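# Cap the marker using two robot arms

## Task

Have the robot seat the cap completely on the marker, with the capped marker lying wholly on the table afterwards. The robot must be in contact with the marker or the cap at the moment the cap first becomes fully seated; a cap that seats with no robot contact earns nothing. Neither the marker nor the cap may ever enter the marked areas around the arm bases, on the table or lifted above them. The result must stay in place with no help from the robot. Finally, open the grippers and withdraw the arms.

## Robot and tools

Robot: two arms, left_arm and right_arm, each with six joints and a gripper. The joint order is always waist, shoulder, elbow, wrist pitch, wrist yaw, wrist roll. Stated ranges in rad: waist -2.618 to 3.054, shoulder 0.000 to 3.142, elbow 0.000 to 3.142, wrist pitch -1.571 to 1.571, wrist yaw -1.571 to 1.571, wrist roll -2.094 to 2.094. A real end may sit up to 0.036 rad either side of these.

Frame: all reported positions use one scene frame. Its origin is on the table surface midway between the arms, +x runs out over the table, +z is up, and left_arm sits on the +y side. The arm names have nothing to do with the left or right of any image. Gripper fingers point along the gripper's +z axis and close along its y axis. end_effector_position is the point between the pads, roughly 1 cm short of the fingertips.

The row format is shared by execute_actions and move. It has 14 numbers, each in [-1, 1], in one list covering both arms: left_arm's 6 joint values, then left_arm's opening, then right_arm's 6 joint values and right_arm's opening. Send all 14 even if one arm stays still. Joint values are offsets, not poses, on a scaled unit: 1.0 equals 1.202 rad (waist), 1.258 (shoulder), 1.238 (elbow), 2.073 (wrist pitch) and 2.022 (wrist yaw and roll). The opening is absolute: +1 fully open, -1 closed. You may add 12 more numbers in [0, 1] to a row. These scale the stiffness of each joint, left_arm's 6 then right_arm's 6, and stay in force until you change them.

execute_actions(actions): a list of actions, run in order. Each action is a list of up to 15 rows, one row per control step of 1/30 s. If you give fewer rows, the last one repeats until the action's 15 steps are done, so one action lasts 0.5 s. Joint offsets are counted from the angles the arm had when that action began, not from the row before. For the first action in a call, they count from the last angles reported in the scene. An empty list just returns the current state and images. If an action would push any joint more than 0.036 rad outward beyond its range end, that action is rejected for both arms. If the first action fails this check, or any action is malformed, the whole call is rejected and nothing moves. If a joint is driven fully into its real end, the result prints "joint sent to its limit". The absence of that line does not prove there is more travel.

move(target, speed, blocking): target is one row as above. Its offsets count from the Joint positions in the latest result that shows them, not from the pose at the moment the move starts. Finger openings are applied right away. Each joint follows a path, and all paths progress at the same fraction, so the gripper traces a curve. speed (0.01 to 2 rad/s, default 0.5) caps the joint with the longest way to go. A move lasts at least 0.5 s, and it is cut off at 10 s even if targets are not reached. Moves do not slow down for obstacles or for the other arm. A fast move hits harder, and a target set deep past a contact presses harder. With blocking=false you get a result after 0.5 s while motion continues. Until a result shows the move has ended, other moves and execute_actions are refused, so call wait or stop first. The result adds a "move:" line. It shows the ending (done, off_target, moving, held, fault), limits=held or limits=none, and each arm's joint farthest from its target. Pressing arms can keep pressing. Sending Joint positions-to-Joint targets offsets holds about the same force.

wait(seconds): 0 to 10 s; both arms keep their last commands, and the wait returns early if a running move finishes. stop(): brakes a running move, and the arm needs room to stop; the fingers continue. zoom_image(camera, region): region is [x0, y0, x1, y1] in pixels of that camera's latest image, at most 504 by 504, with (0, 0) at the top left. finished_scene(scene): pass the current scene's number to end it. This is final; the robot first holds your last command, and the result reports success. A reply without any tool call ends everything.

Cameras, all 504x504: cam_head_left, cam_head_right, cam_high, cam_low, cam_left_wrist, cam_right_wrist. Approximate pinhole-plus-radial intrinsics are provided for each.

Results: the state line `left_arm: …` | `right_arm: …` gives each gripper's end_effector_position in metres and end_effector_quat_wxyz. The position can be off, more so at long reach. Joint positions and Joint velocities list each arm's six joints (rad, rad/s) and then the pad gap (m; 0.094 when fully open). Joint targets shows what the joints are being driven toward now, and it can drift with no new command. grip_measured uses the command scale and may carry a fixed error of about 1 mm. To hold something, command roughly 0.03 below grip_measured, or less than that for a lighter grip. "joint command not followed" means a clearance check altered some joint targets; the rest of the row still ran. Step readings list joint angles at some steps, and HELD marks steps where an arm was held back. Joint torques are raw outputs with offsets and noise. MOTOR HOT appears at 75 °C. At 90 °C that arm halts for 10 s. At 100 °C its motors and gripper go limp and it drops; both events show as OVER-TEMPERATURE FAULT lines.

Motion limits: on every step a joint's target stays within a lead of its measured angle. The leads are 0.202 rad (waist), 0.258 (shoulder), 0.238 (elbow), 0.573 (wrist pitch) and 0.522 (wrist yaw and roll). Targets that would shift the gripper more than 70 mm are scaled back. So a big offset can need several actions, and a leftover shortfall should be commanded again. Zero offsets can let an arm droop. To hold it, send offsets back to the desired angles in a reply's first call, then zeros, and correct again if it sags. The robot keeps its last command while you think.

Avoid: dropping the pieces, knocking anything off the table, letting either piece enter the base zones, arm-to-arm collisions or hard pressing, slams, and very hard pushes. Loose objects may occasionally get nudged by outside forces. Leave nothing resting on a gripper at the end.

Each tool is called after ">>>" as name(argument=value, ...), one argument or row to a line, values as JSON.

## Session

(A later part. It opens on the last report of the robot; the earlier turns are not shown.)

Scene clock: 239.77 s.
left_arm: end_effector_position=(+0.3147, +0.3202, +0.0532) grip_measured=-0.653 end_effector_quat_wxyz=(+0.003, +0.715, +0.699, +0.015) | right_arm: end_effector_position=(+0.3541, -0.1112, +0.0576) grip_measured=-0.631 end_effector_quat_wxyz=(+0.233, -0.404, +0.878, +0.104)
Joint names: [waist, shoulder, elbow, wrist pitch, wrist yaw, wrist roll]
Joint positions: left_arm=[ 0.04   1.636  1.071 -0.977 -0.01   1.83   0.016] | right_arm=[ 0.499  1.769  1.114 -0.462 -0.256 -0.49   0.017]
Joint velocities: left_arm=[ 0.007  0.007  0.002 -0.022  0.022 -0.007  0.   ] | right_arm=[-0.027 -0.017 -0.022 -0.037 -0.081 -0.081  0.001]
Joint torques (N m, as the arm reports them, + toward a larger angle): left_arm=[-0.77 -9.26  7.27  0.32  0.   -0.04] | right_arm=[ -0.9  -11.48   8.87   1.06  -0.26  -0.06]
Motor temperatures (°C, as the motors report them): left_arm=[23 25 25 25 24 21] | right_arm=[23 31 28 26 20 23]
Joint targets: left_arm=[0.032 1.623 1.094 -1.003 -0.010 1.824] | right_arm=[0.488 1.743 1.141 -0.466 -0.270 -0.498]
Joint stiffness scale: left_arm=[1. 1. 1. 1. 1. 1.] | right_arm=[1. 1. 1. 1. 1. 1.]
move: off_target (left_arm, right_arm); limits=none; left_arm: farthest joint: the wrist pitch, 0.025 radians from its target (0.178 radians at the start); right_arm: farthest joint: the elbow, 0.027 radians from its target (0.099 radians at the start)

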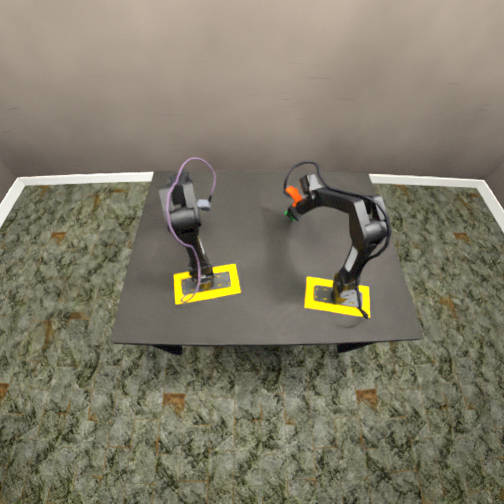

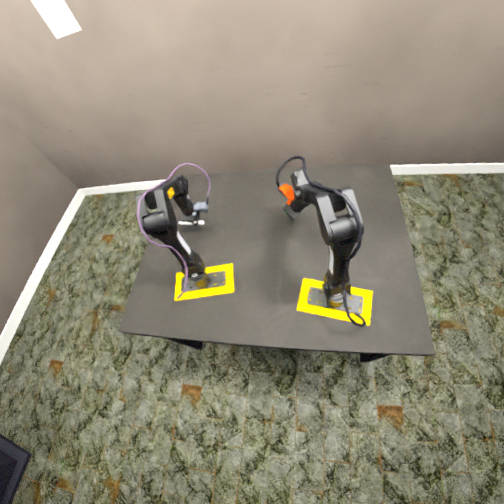

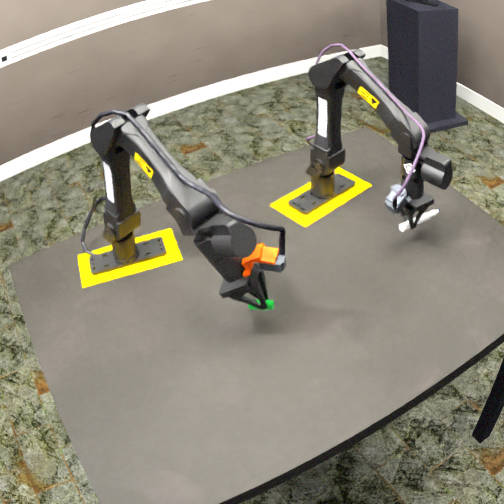

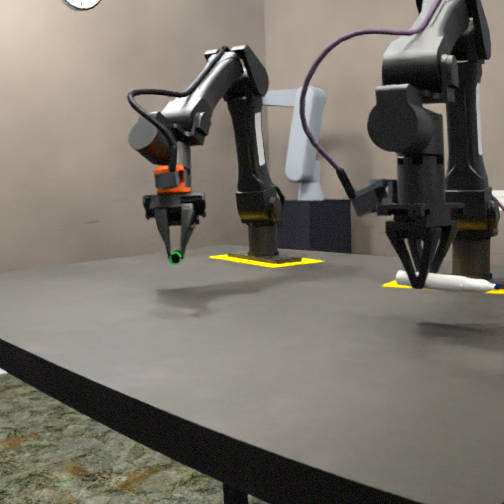

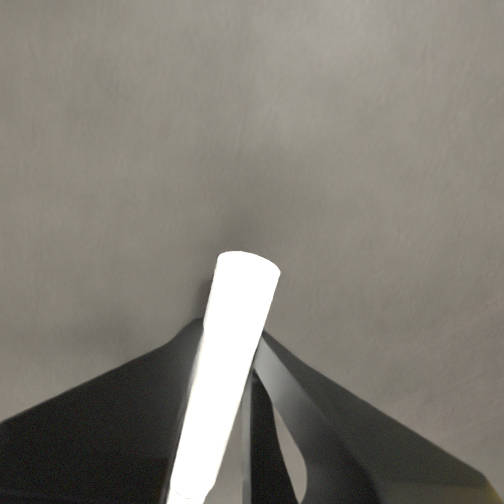

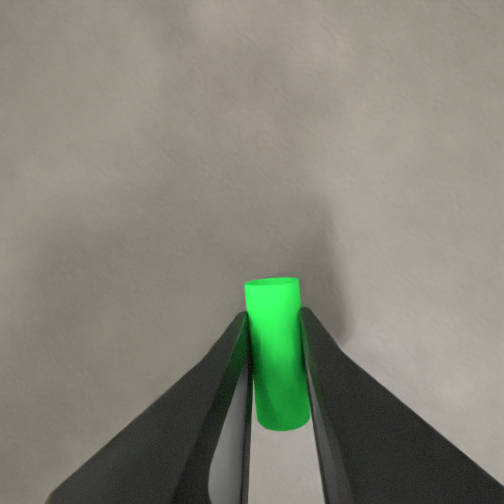

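>>> move(
  target=[-0.525,-0.01,0.019,-0.012,0,-1,-0.69,0.34,-0.021,0.022,0,-0.007,-0.004,-0.655],
  speed=1.2,
)

>>> move(
  target=[0,-0.01,0.019,-0.012,0,-0.72,-0.69,0,-0.021,0.022,0,-0.007,-0.004,-0.655],
  speed=1.0,
)

Scene clock: 251.77 s.
left_arm: end_effector_position=(+0.3020, +0.1472, +0.0532) grip_measured=-0.652 end_effector_quat_wxyz=(+0.013, +0.101, +0.995, +0.001) | right_arm: end_effector_position=(+0.2584, +0.0213, +0.0575) grip_measured=-0.632 end_effector_quat_wxyz=(+0.208, -0.570, +0.781, +0.148)
Joint names: [waist, shoulder, elbow, wrist pitch, wrist yaw, wrist roll]
Joint positions: left_arm=[-0.584  1.636  1.071 -0.982 -0.01  -0.186  0.016] | right_arm=[ 0.899  1.769  1.114 -0.462 -0.256 -0.49   0.017]
Joint velocities: left_arm=[-0.002  0.007 -0.002  0.066 -0.007 -0.007 -0.002] | right_arm=[-0.007 -0.007  0.017 -0.022  0.022  0.007 -0.   ]
Joint torques (N m, as the arm reports them, + toward a larger angle): left_arm=[-0.61 -9.26  7.27  0.33  0.01 -0.02] | right_arm=[  0.76 -11.5    8.88   1.11  -0.26  -0.05]
Motor temperatures (°C, as the motors report them): left_arm=[23 26 26 25 24 21] | right_arm=[23 30 28 26 20 23]
Joint targets: left_arm=[-0.591 1.624 1.095 -1.002 -0.009 -0.193] | right_arm=[0.908 1.743 1.141 -0.462 -0.271 -0.498]
Joint stiffness scale: left_arm=[1. 1. 1. 1. 1. 1.] | right_arm=[1. 1. 1. 1. 1. 1.]
move: off_target (left_arm, right_arm); limits=none; left_arm: farthest joint: the elbow, 0.023 radians from its target (0.023 radians at the start); right_arm: farthest joint: the shoulder, 0.027 radians from its target (0.027 radians at the start)

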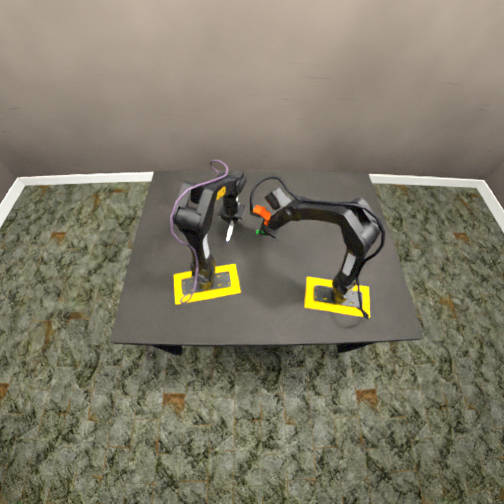

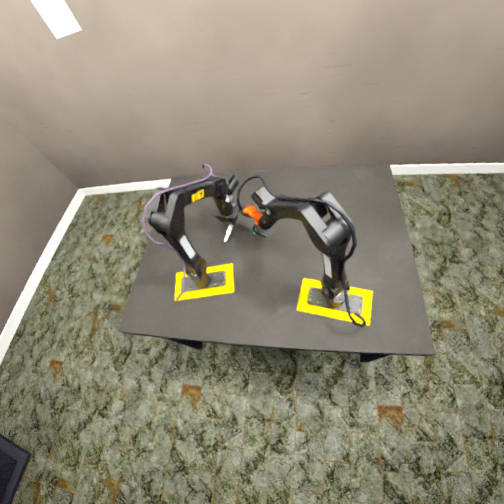

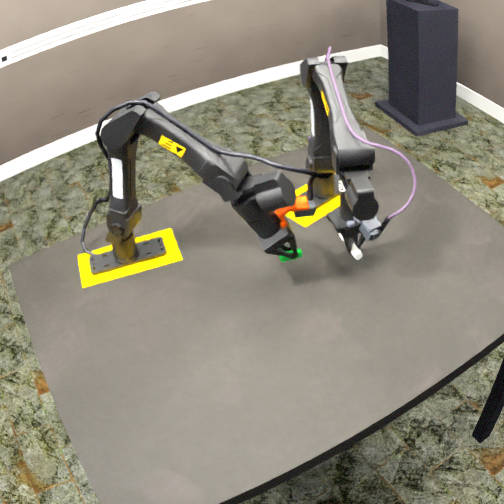

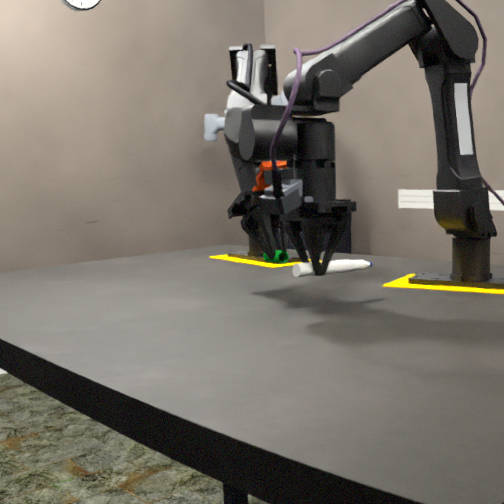

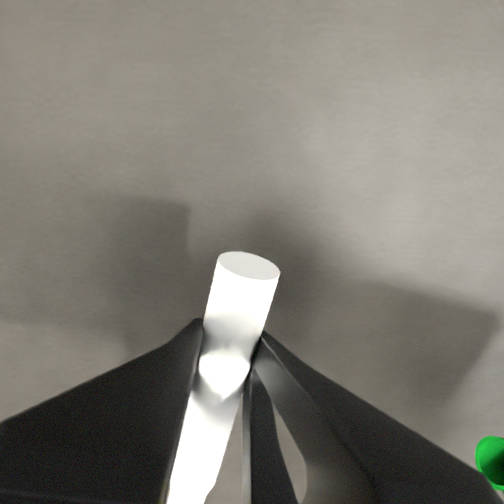

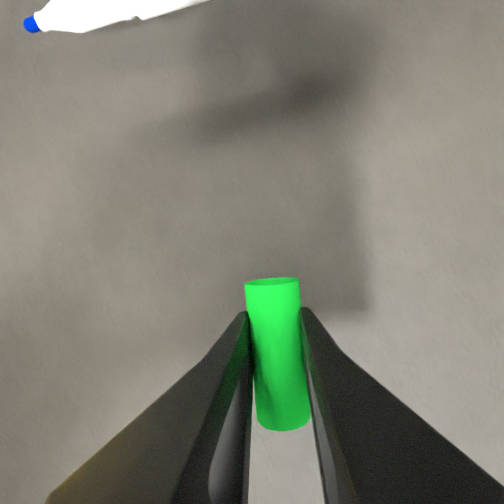

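Scene clock: 254.17 s.
left_arm: end_effector_position=(+0.3020, +0.1472, +0.0532) grip_measured=-0.652 end_effector_quat_wxyz=(+0.011, -0.584, +0.812, -0.007) | right_arm: end_effector_position=(+0.2584, +0.0213, +0.0575) grip_measured=-0.632 end_effector_quat_wxyz=(+0.208, -0.570, +0.781, +0.148)
Joint names: [waist, shoulder, elbow, wrist pitch, wrist yaw, wrist roll]
Joint positions: left_arm=[-0.584  1.636  1.071 -0.982 -0.01  -1.636  0.016] | right_arm=[ 0.899  1.769  1.114 -0.462 -0.256 -0.49   0.017]
Joint velocities: left_arm=[-0.012  0.007 -0.007 -0.11  -0.022  0.066 -0.001] | right_arm=[ 0.012  0.012  0.002 -0.022 -0.081  0.022  0.001]
Joint torques (N m, as the arm reports them, + toward a larger angle): left_arm=[ 0.06 -9.19  7.23  0.3   0.01 -0.01] | right_arm=[  0.   -11.5    8.88   1.11  -0.25  -0.05]
Motor temperatures (°C, as the motors report them): left_arm=[23 26 26 25 24 21] | right_arm=[23 30 29 26 20 23]
Joint targets: left_arm=[-0.584 1.624 1.095 -1.007 -0.010 -1.642] | right_arm=[0.899 1.743 1.141 -0.462 -0.270 -0.498]
Joint stiffness scale: left_arm=[1. 1. 1. 1. 1. 1.] | right_arm=[1. 1. 1. 1. 1. 1.]
move: off_target (left_arm, right_arm); limits=none; left_arm: farthest joint: the wrist pitch, 0.025 radians from its target (0.025 radians at the start); right_arm: farthest joint: the shoulder, 0.027 radians from its target (0.027 radians at the start)

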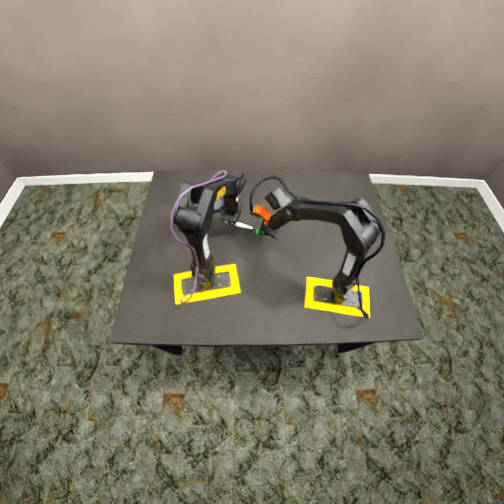

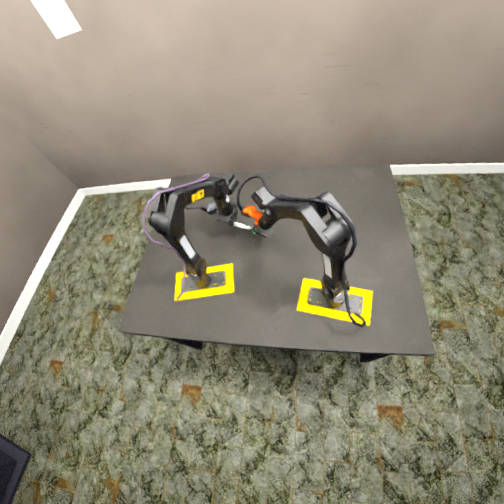

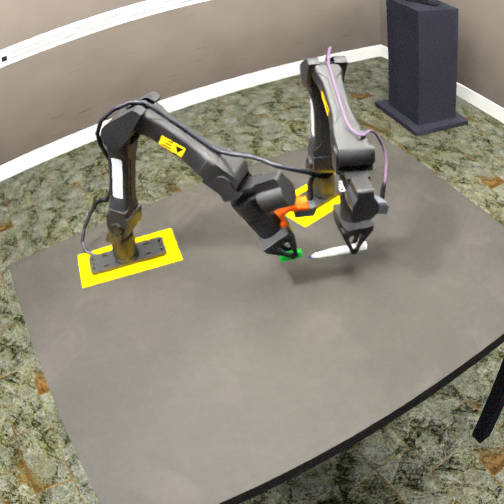

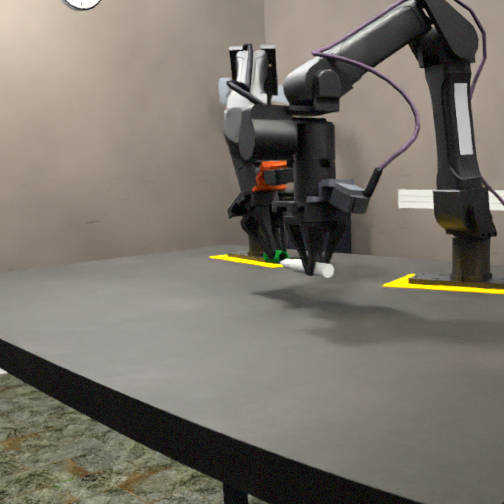

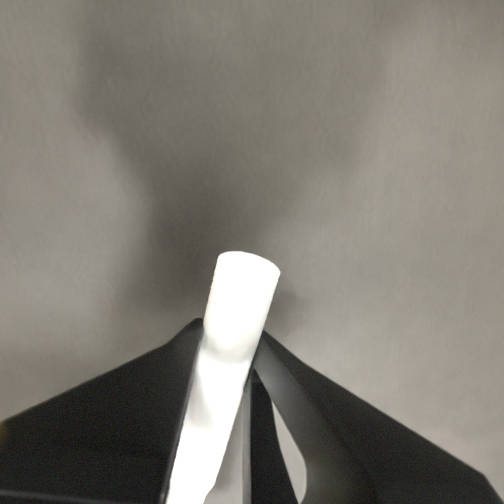

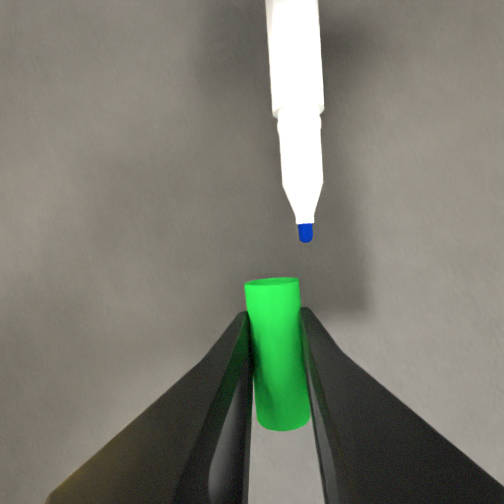

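>>> move(
  target=[0,-0.048,-0.049,-0.016,0,-0.003,-0.69,0,-0.021,0.022,0,-0.007,-0.004,-0.655],
  speed=0.1,
)

>>> zoom_image(
  camera="cam_low",
  region=[220,210,380,310],
)

Scene clock: 268.57 s.
left_arm: end_effector_position=(+0.2910, +0.1517, +0.0546) grip_measured=-0.652 end_effector_quat_wxyz=(+0.010, -0.584, +0.812, -0.006) | right_arm: end_effector_position=(+0.2584, +0.0213, +0.0575) grip_measured=-0.632 end_effector_quat_wxyz=(+0.208, -0.570, +0.781, +0.148)
Joint names: [waist, shoulder, elbow, wrist pitch, wrist yaw, wrist roll]
Joint positions: left_arm=[-0.584  1.593  1.032 -0.989 -0.01  -1.636  0.016] | right_arm=[ 0.899  1.769  1.114 -0.462 -0.256 -0.49   0.017]
Joint velocities: left_arm=[ 0.002 -0.012  0.002  0.066 -0.022  0.037 -0.001] | right_arm=[-0.007 -0.002  0.012 -0.007 -0.007 -0.037 -0.   ]
Joint torques (N m, as the arm reports them, + toward a larger angle): left_arm=[ 0.08 -9.24  4.05  0.31  0.   -0.01] | right_arm=[  0.01 -11.51   8.87   1.11  -0.25  -0.05]
Motor temperatures (°C, as the motors report them): left_arm=[23 26 26 24 24 21] | right_arm=[23 30 29 26 20 23]
Joint targets: left_arm=[-0.584 1.576 1.010 -1.015 -0.010 -1.642] | right_arm=[0.899 1.743 1.141 -0.462 -0.270 -0.498]
Joint stiffness scale: left_arm=[1. 1. 1. 1. 1. 1.] | right_arm=[1. 1. 1. 1. 1. 1.]
move: off_target (left_arm, right_arm); limits=none; left_arm: farthest joint: the wrist pitch, 0.026 radians from its target (0.033 radians at the start); right_arm: farthest joint: the shoulder, 0.027 radians from its target (0.027 radians at the start)

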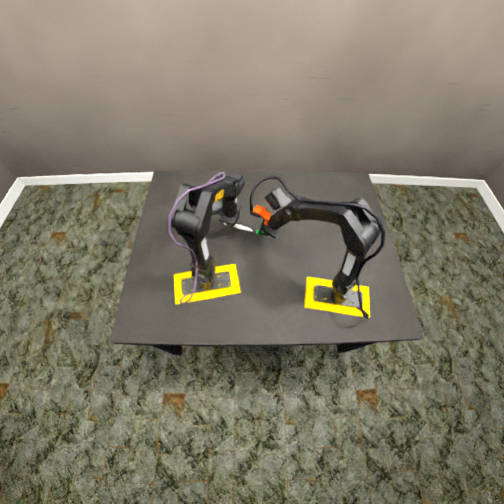

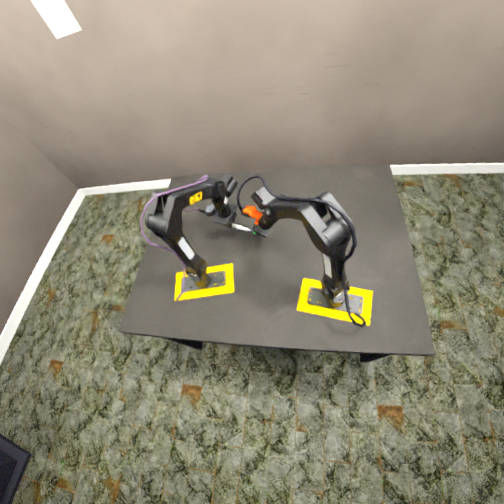

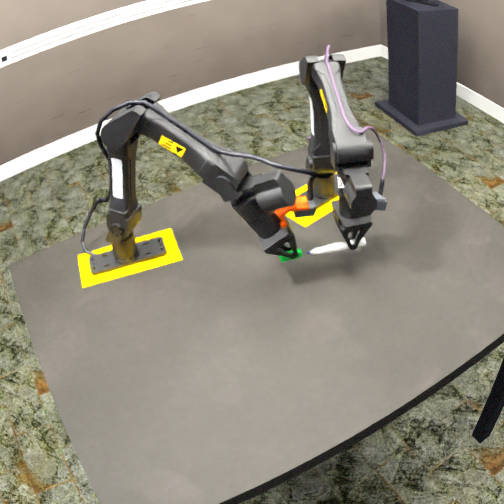

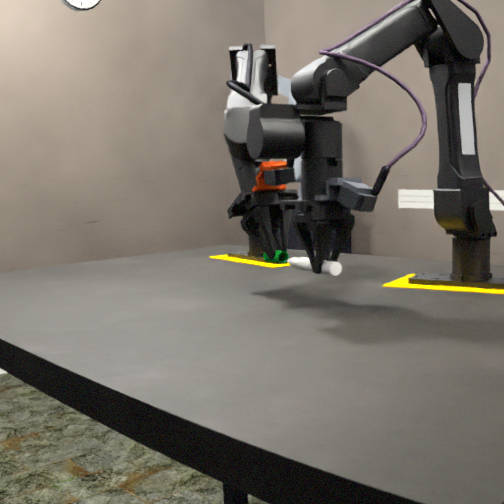

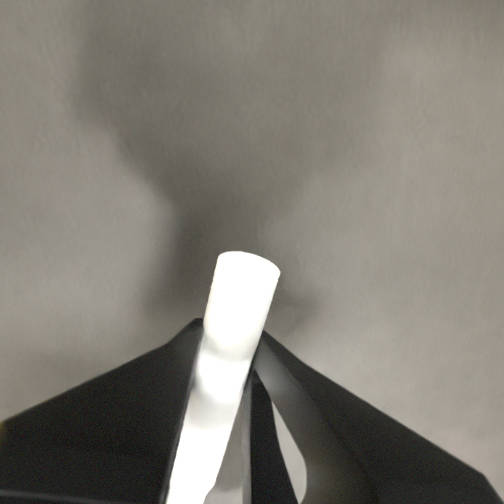

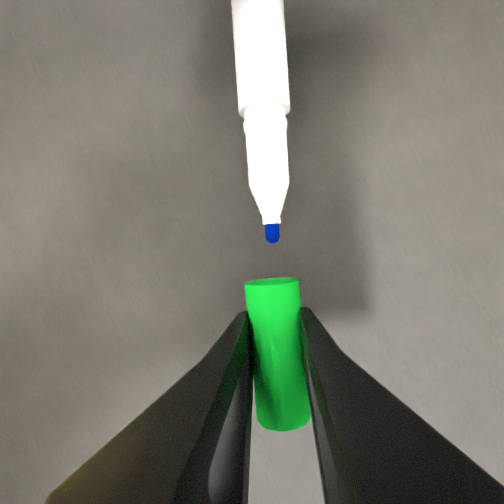

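Region (220, 210, 380, 310) of cam_low's 504x504 image, scaled by 3.150, with more detail than that image has; it fills the top 315 rows of this view, and the rest is white.

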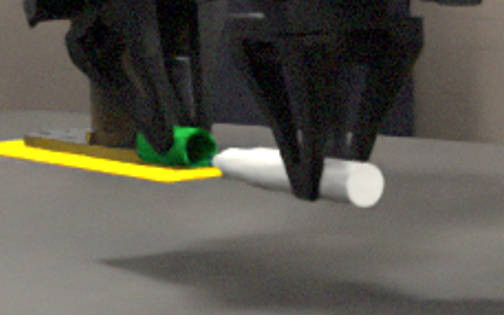

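>>> move(
  target=[-0.044,-0.014,0.031,-0.02,0,-0.025,-0.69,0,-0.021,0.022,0,-0.007,-0.004,-0.655],
  speed=0.1,
)

>>> zoom_image(
  camera="cam_low",
  region=[220,210,380,310],
)

>>> zoom_image(
  camera="cam_high",
  region=[250,200,410,300],
)

Scene clock: 279.03 s.
left_arm: end_effector_position=(+0.2868, +0.1405, +0.0578) grip_measured=-0.652 end_effector_quat_wxyz=(+0.009, -0.584, +0.812, -0.005) | right_arm: end_effector_position=(+0.2584, +0.0213, +0.0575) grip_measured=-0.632 end_effector_quat_wxyz=(+0.208, -0.570, +0.781, +0.148)
Joint names: [waist, shoulder, elbow, wrist pitch, wrist yaw, wrist roll]
Joint positions: left_arm=[-0.628  1.593  1.046 -1.005 -0.01  -1.68   0.016] | right_arm=[ 0.899  1.769  1.114 -0.462 -0.256 -0.49   0.017]
Joint velocities: left_arm=[ 0.002  0.017 -0.017 -0.007  0.022 -0.081 -0.   ] | right_arm=[ 0.007 -0.027  0.007 -0.007 -0.066 -0.081  0.   ]
Joint torques (N m, as the arm reports them, + toward a larger angle): left_arm=[-0.72 -9.3   7.36  0.31 -0.02 -0.02] | right_arm=[  0.   -11.5    8.88   1.11  -0.25  -0.05]
Motor temperatures (°C, as the motors report them): left_arm=[23 26 26 24 24 21] | right_arm=[23 31 29 26 20 23]
Joint targets: left_arm=[-0.637 1.576 1.071 -1.031 -0.010 -1.687] | right_arm=[0.899 1.743 1.141 -0.462 -0.270 -0.498]
Joint stiffness scale: left_arm=[1. 1. 1. 1. 1. 1.] | right_arm=[1. 1. 1. 1. 1. 1.]
move: off_target (left_arm, right_arm); limits=none; left_arm: farthest joint: the wrist pitch, 0.026 radians from its target (0.041 radians at the start); right_arm: farthest joint: the shoulder, 0.027 radians from its target (0.027 radians at the start)

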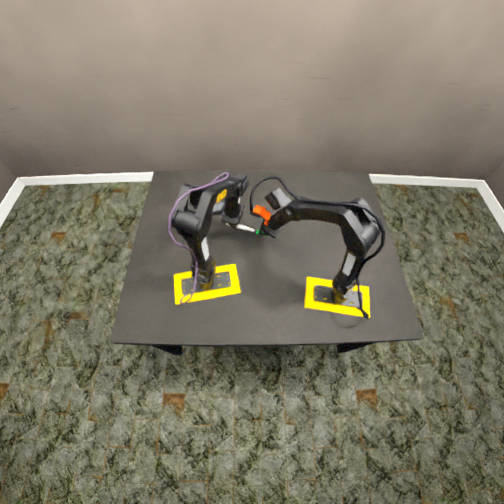

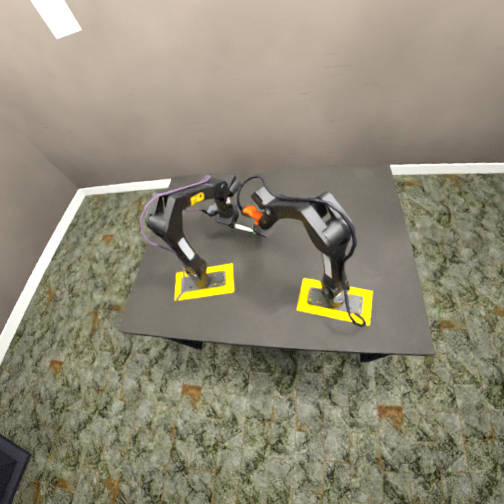

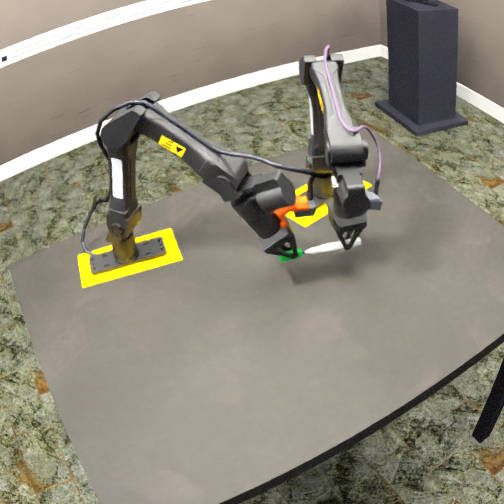

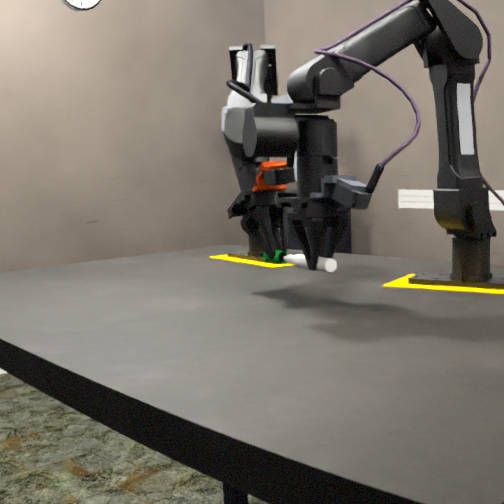

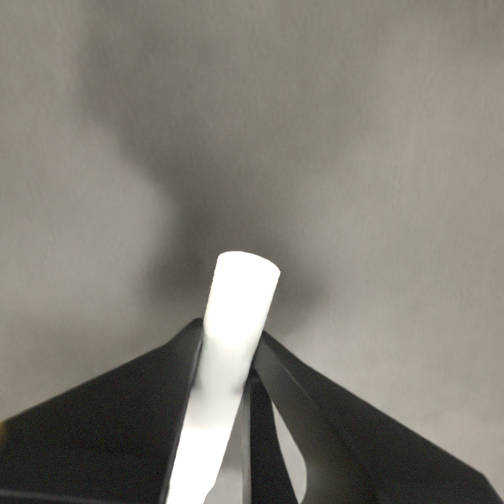

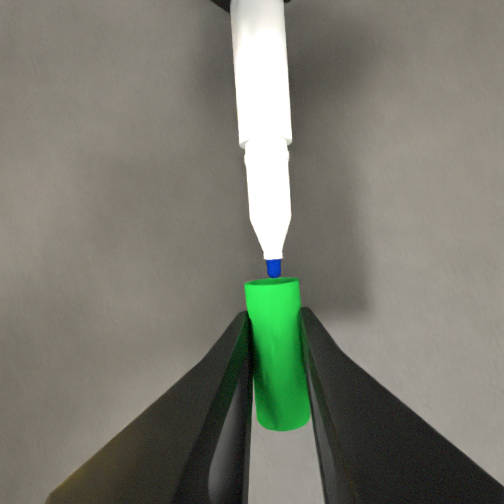

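Region (220, 210, 380, 310) of cam_low's 504x504 image, scaled by 3.150, with more detail than that image has; it fills the top 315 rows of this view, and the rest is white.

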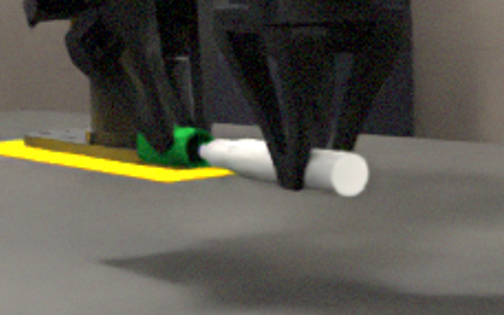

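Region (250, 200, 410, 300) of cam_high's 504x504 image, scaled by 3.150, with more detail than that image has; it fills the top 315 rows of this view, and the rest is white.

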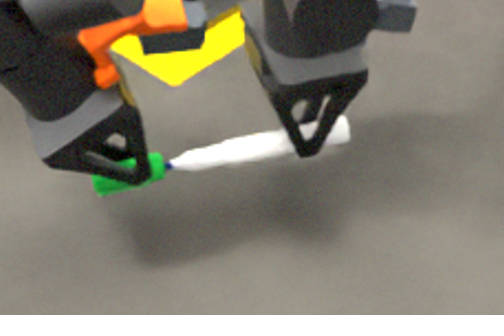

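>>> move(
  target=[-0.083,0.022,0.033,-0.0125,0,-0.048,-0.69,0,-0.021,0.022,0,-0.007,-0.004,-0.655],
  speed=0.08,
)

>>> zoom_image(
  camera="cam_low",
  region=[220,210,380,310],
)

Scene clock: 289.93 s.
left_arm: end_effector_position=(+0.2780, +0.1170, +0.0578) grip_measured=-0.652 end_effector_quat_wxyz=(+0.008, -0.583, +0.812, -0.005) | right_arm: end_effector_position=(+0.2579, +0.0209, +0.0572) grip_measured=-0.632 end_effector_quat_wxyz=(+0.206, -0.570, +0.781, +0.148)
Joint names: [waist, shoulder, elbow, wrist pitch, wrist yaw, wrist roll]
Joint positions: left_arm=[-0.72   1.606  1.059 -1.009 -0.01  -1.769  0.016] | right_arm=[ 0.899  1.769  1.114 -0.465 -0.256 -0.49   0.017]
Joint velocities: left_arm=[-0.007  0.002  0.012  0.007 -0.066 -0.022  0.002] | right_arm=[-0.022  0.012 -0.012  0.007  0.007  0.007  0.001]
Joint torques (N m, as the arm reports them, + toward a larger angle): left_arm=[-0.71 -6.22  7.52  0.31  0.01 -0.04] | right_arm=[ -0.03 -11.49   8.86   1.14  -0.25  -0.06]
Motor temperatures (°C, as the motors report them): left_arm=[23 26 26 24 24 21] | right_arm=[23 31 29 26 20 23]
Joint targets: left_arm=[-0.728 1.621 1.086 -1.030 -0.010 -1.777] | right_arm=[0.899 1.743 1.141 -0.462 -0.270 -0.498]
Joint stiffness scale: left_arm=[1. 1. 1. 1. 1. 1.] | right_arm=[1. 1. 1. 1. 1. 1.]
move: off_target (left_arm, right_arm); limits=none; left_arm: farthest joint: the elbow, 0.028 radians from its target (0.041 radians at the start); right_arm: farthest joint: the shoulder, 0.027 radians from its target (0.027 radians at the start)

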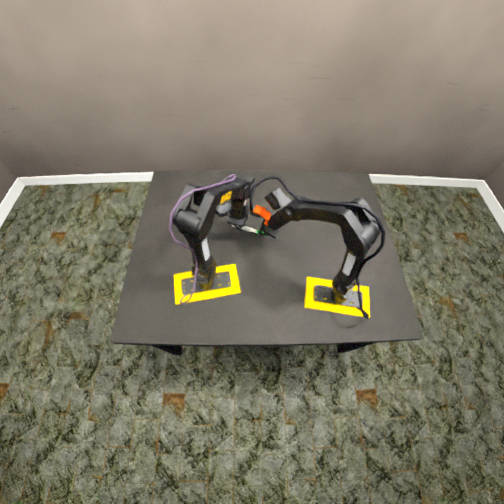

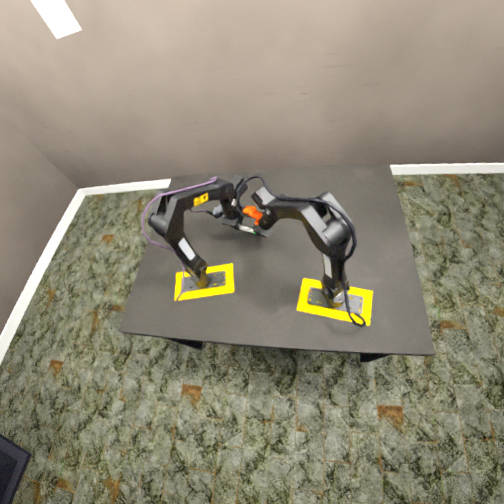

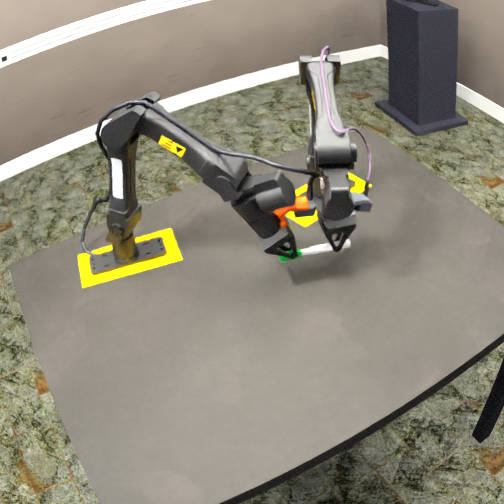

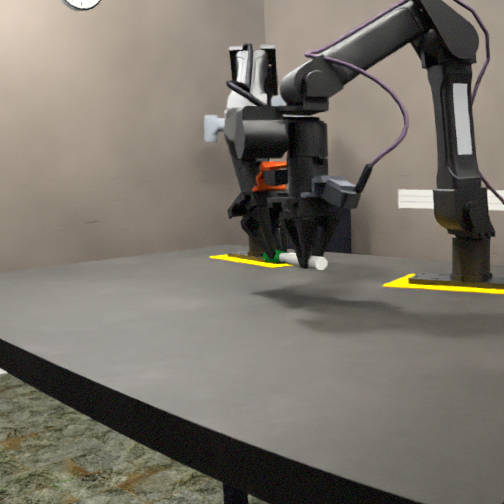

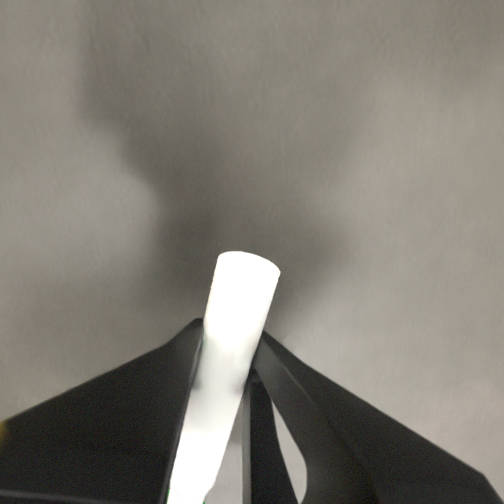

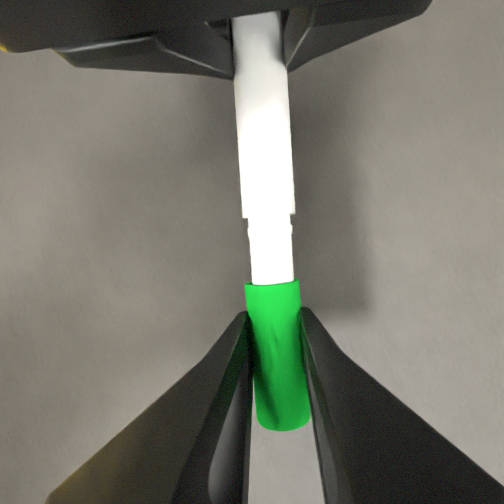

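Region (220, 210, 380, 310) of cam_low's 504x504 image, scaled by 3.150, with more detail than that image has; it fills the top 315 rows of this view, and the rest is white.

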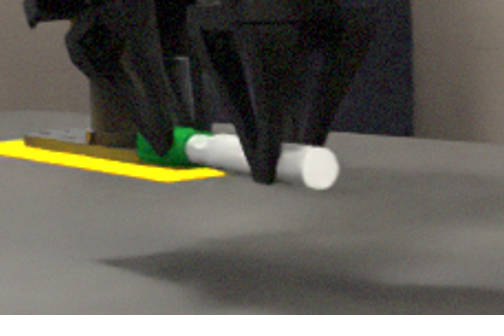

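>>> move(
  target=[-0.078,0.031,0.043,-0.011,0,-0.045,-0.69,0,-0.021,0.022,0,-0.007,-0.004,-0.655],
  speed=0.06,
)

Scene clock: 298.10 s.
left_arm: end_effector_position=(+0.2692, +0.1000, +0.0567) grip_measured=-0.652 end_effector_quat_wxyz=(+0.006, -0.587, +0.809, +0.004) | right_arm: end_effector_position=(+0.2555, +0.0186, +0.0556) grip_measured=-0.632 end_effector_quat_wxyz=(+0.199, -0.570, +0.783, +0.147)
Joint names: [waist, shoulder, elbow, wrist pitch, wrist yaw, wrist roll]
Joint positions: left_arm=[-0.792  1.631  1.08  -1.025 -0.015 -1.852  0.016] | right_arm=[ 0.899  1.769  1.114 -0.48  -0.255 -0.49   0.017]
Joint velocities: left_arm=[ 0.002  0.002 -0.007 -0.022  0.007 -0.022  0.   ] | right_arm=[-0.002 -0.017 -0.017 -0.037 -0.007  0.022  0.   ]
Joint torques (N m, as the arm reports them, + toward a larger angle): left_arm=[-1.91 -6.51  7.84  0.41  0.05 -0.06] | right_arm=[  0.   -11.47   8.85   1.24  -0.26  -0.05]
Motor temperatures (°C, as the motors report them): left_arm=[23 26 27 24 24 21] | right_arm=[23 31 30 26 20 23]
Joint targets: left_arm=[-0.813 1.645 1.112 -1.032 -0.010 -1.860] | right_arm=[0.899 1.743 1.141 -0.465 -0.270 -0.498]
Joint stiffness scale: left_arm=[1. 1. 1. 1. 1. 1.] | right_arm=[1. 1. 1. 1. 1. 1.]
move: off_target (left_arm, right_arm); limits=none; left_arm: farthest joint: the elbow, 0.032 radians from its target (0.053 radians at the start); right_arm: farthest joint: the shoulder, 0.027 radians from its target (0.027 radians at the start)

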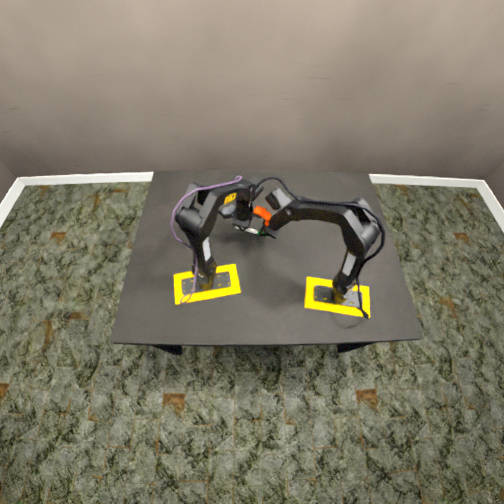

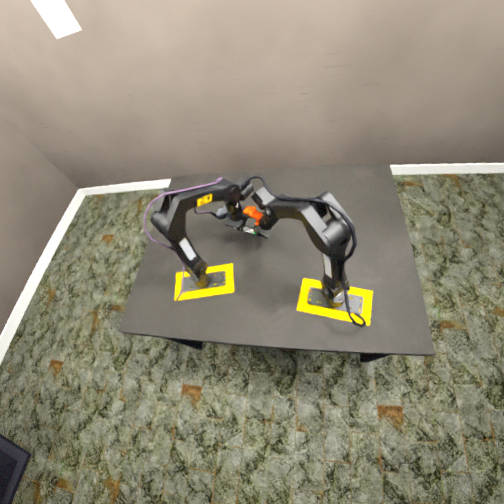

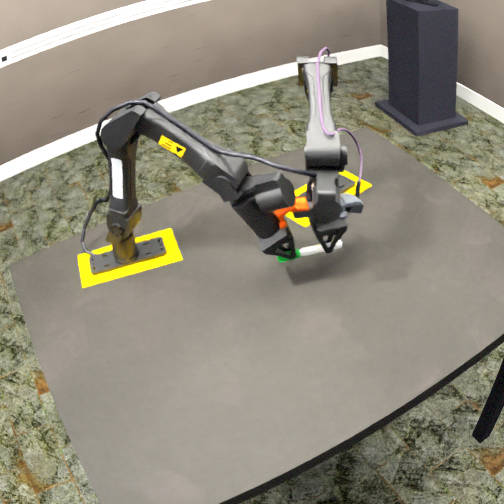

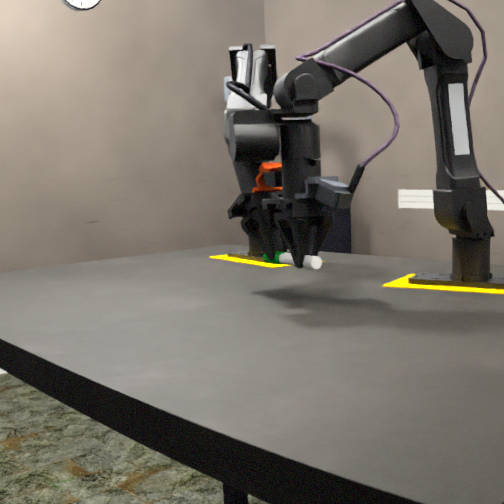

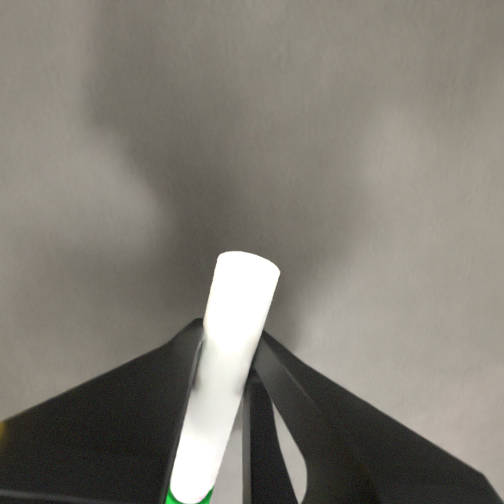

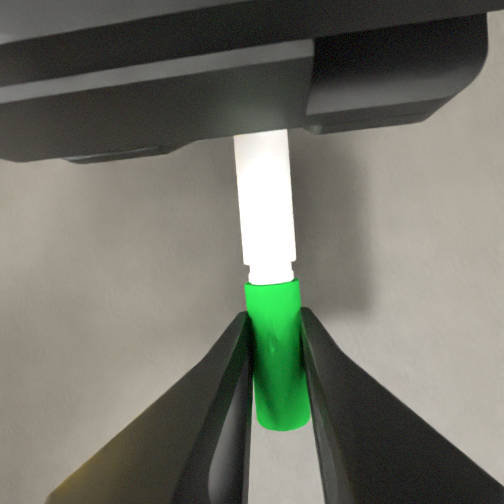

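>>> zoom_image(
  camera="cam_high",
  region=[240,170,400,290],
)

>>> zoom_image(
  camera="cam_head_right",
  region=[200,170,300,250],
)

Region (240, 170, 400, 290) of cam_high's 504x504 image, scaled by 3.150, with more detail than that image has; it fills the top 378 rows of this view, and the rest is white.

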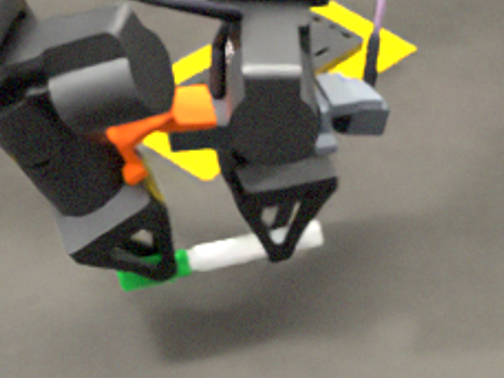

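Region (200, 170, 300, 250) of cam_head_right's 504x504 image, scaled by 5.040, with more detail than that image has; it fills the top 403 rows of this view, and the rest is white.

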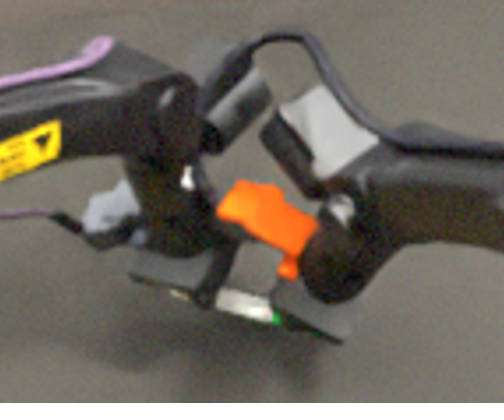

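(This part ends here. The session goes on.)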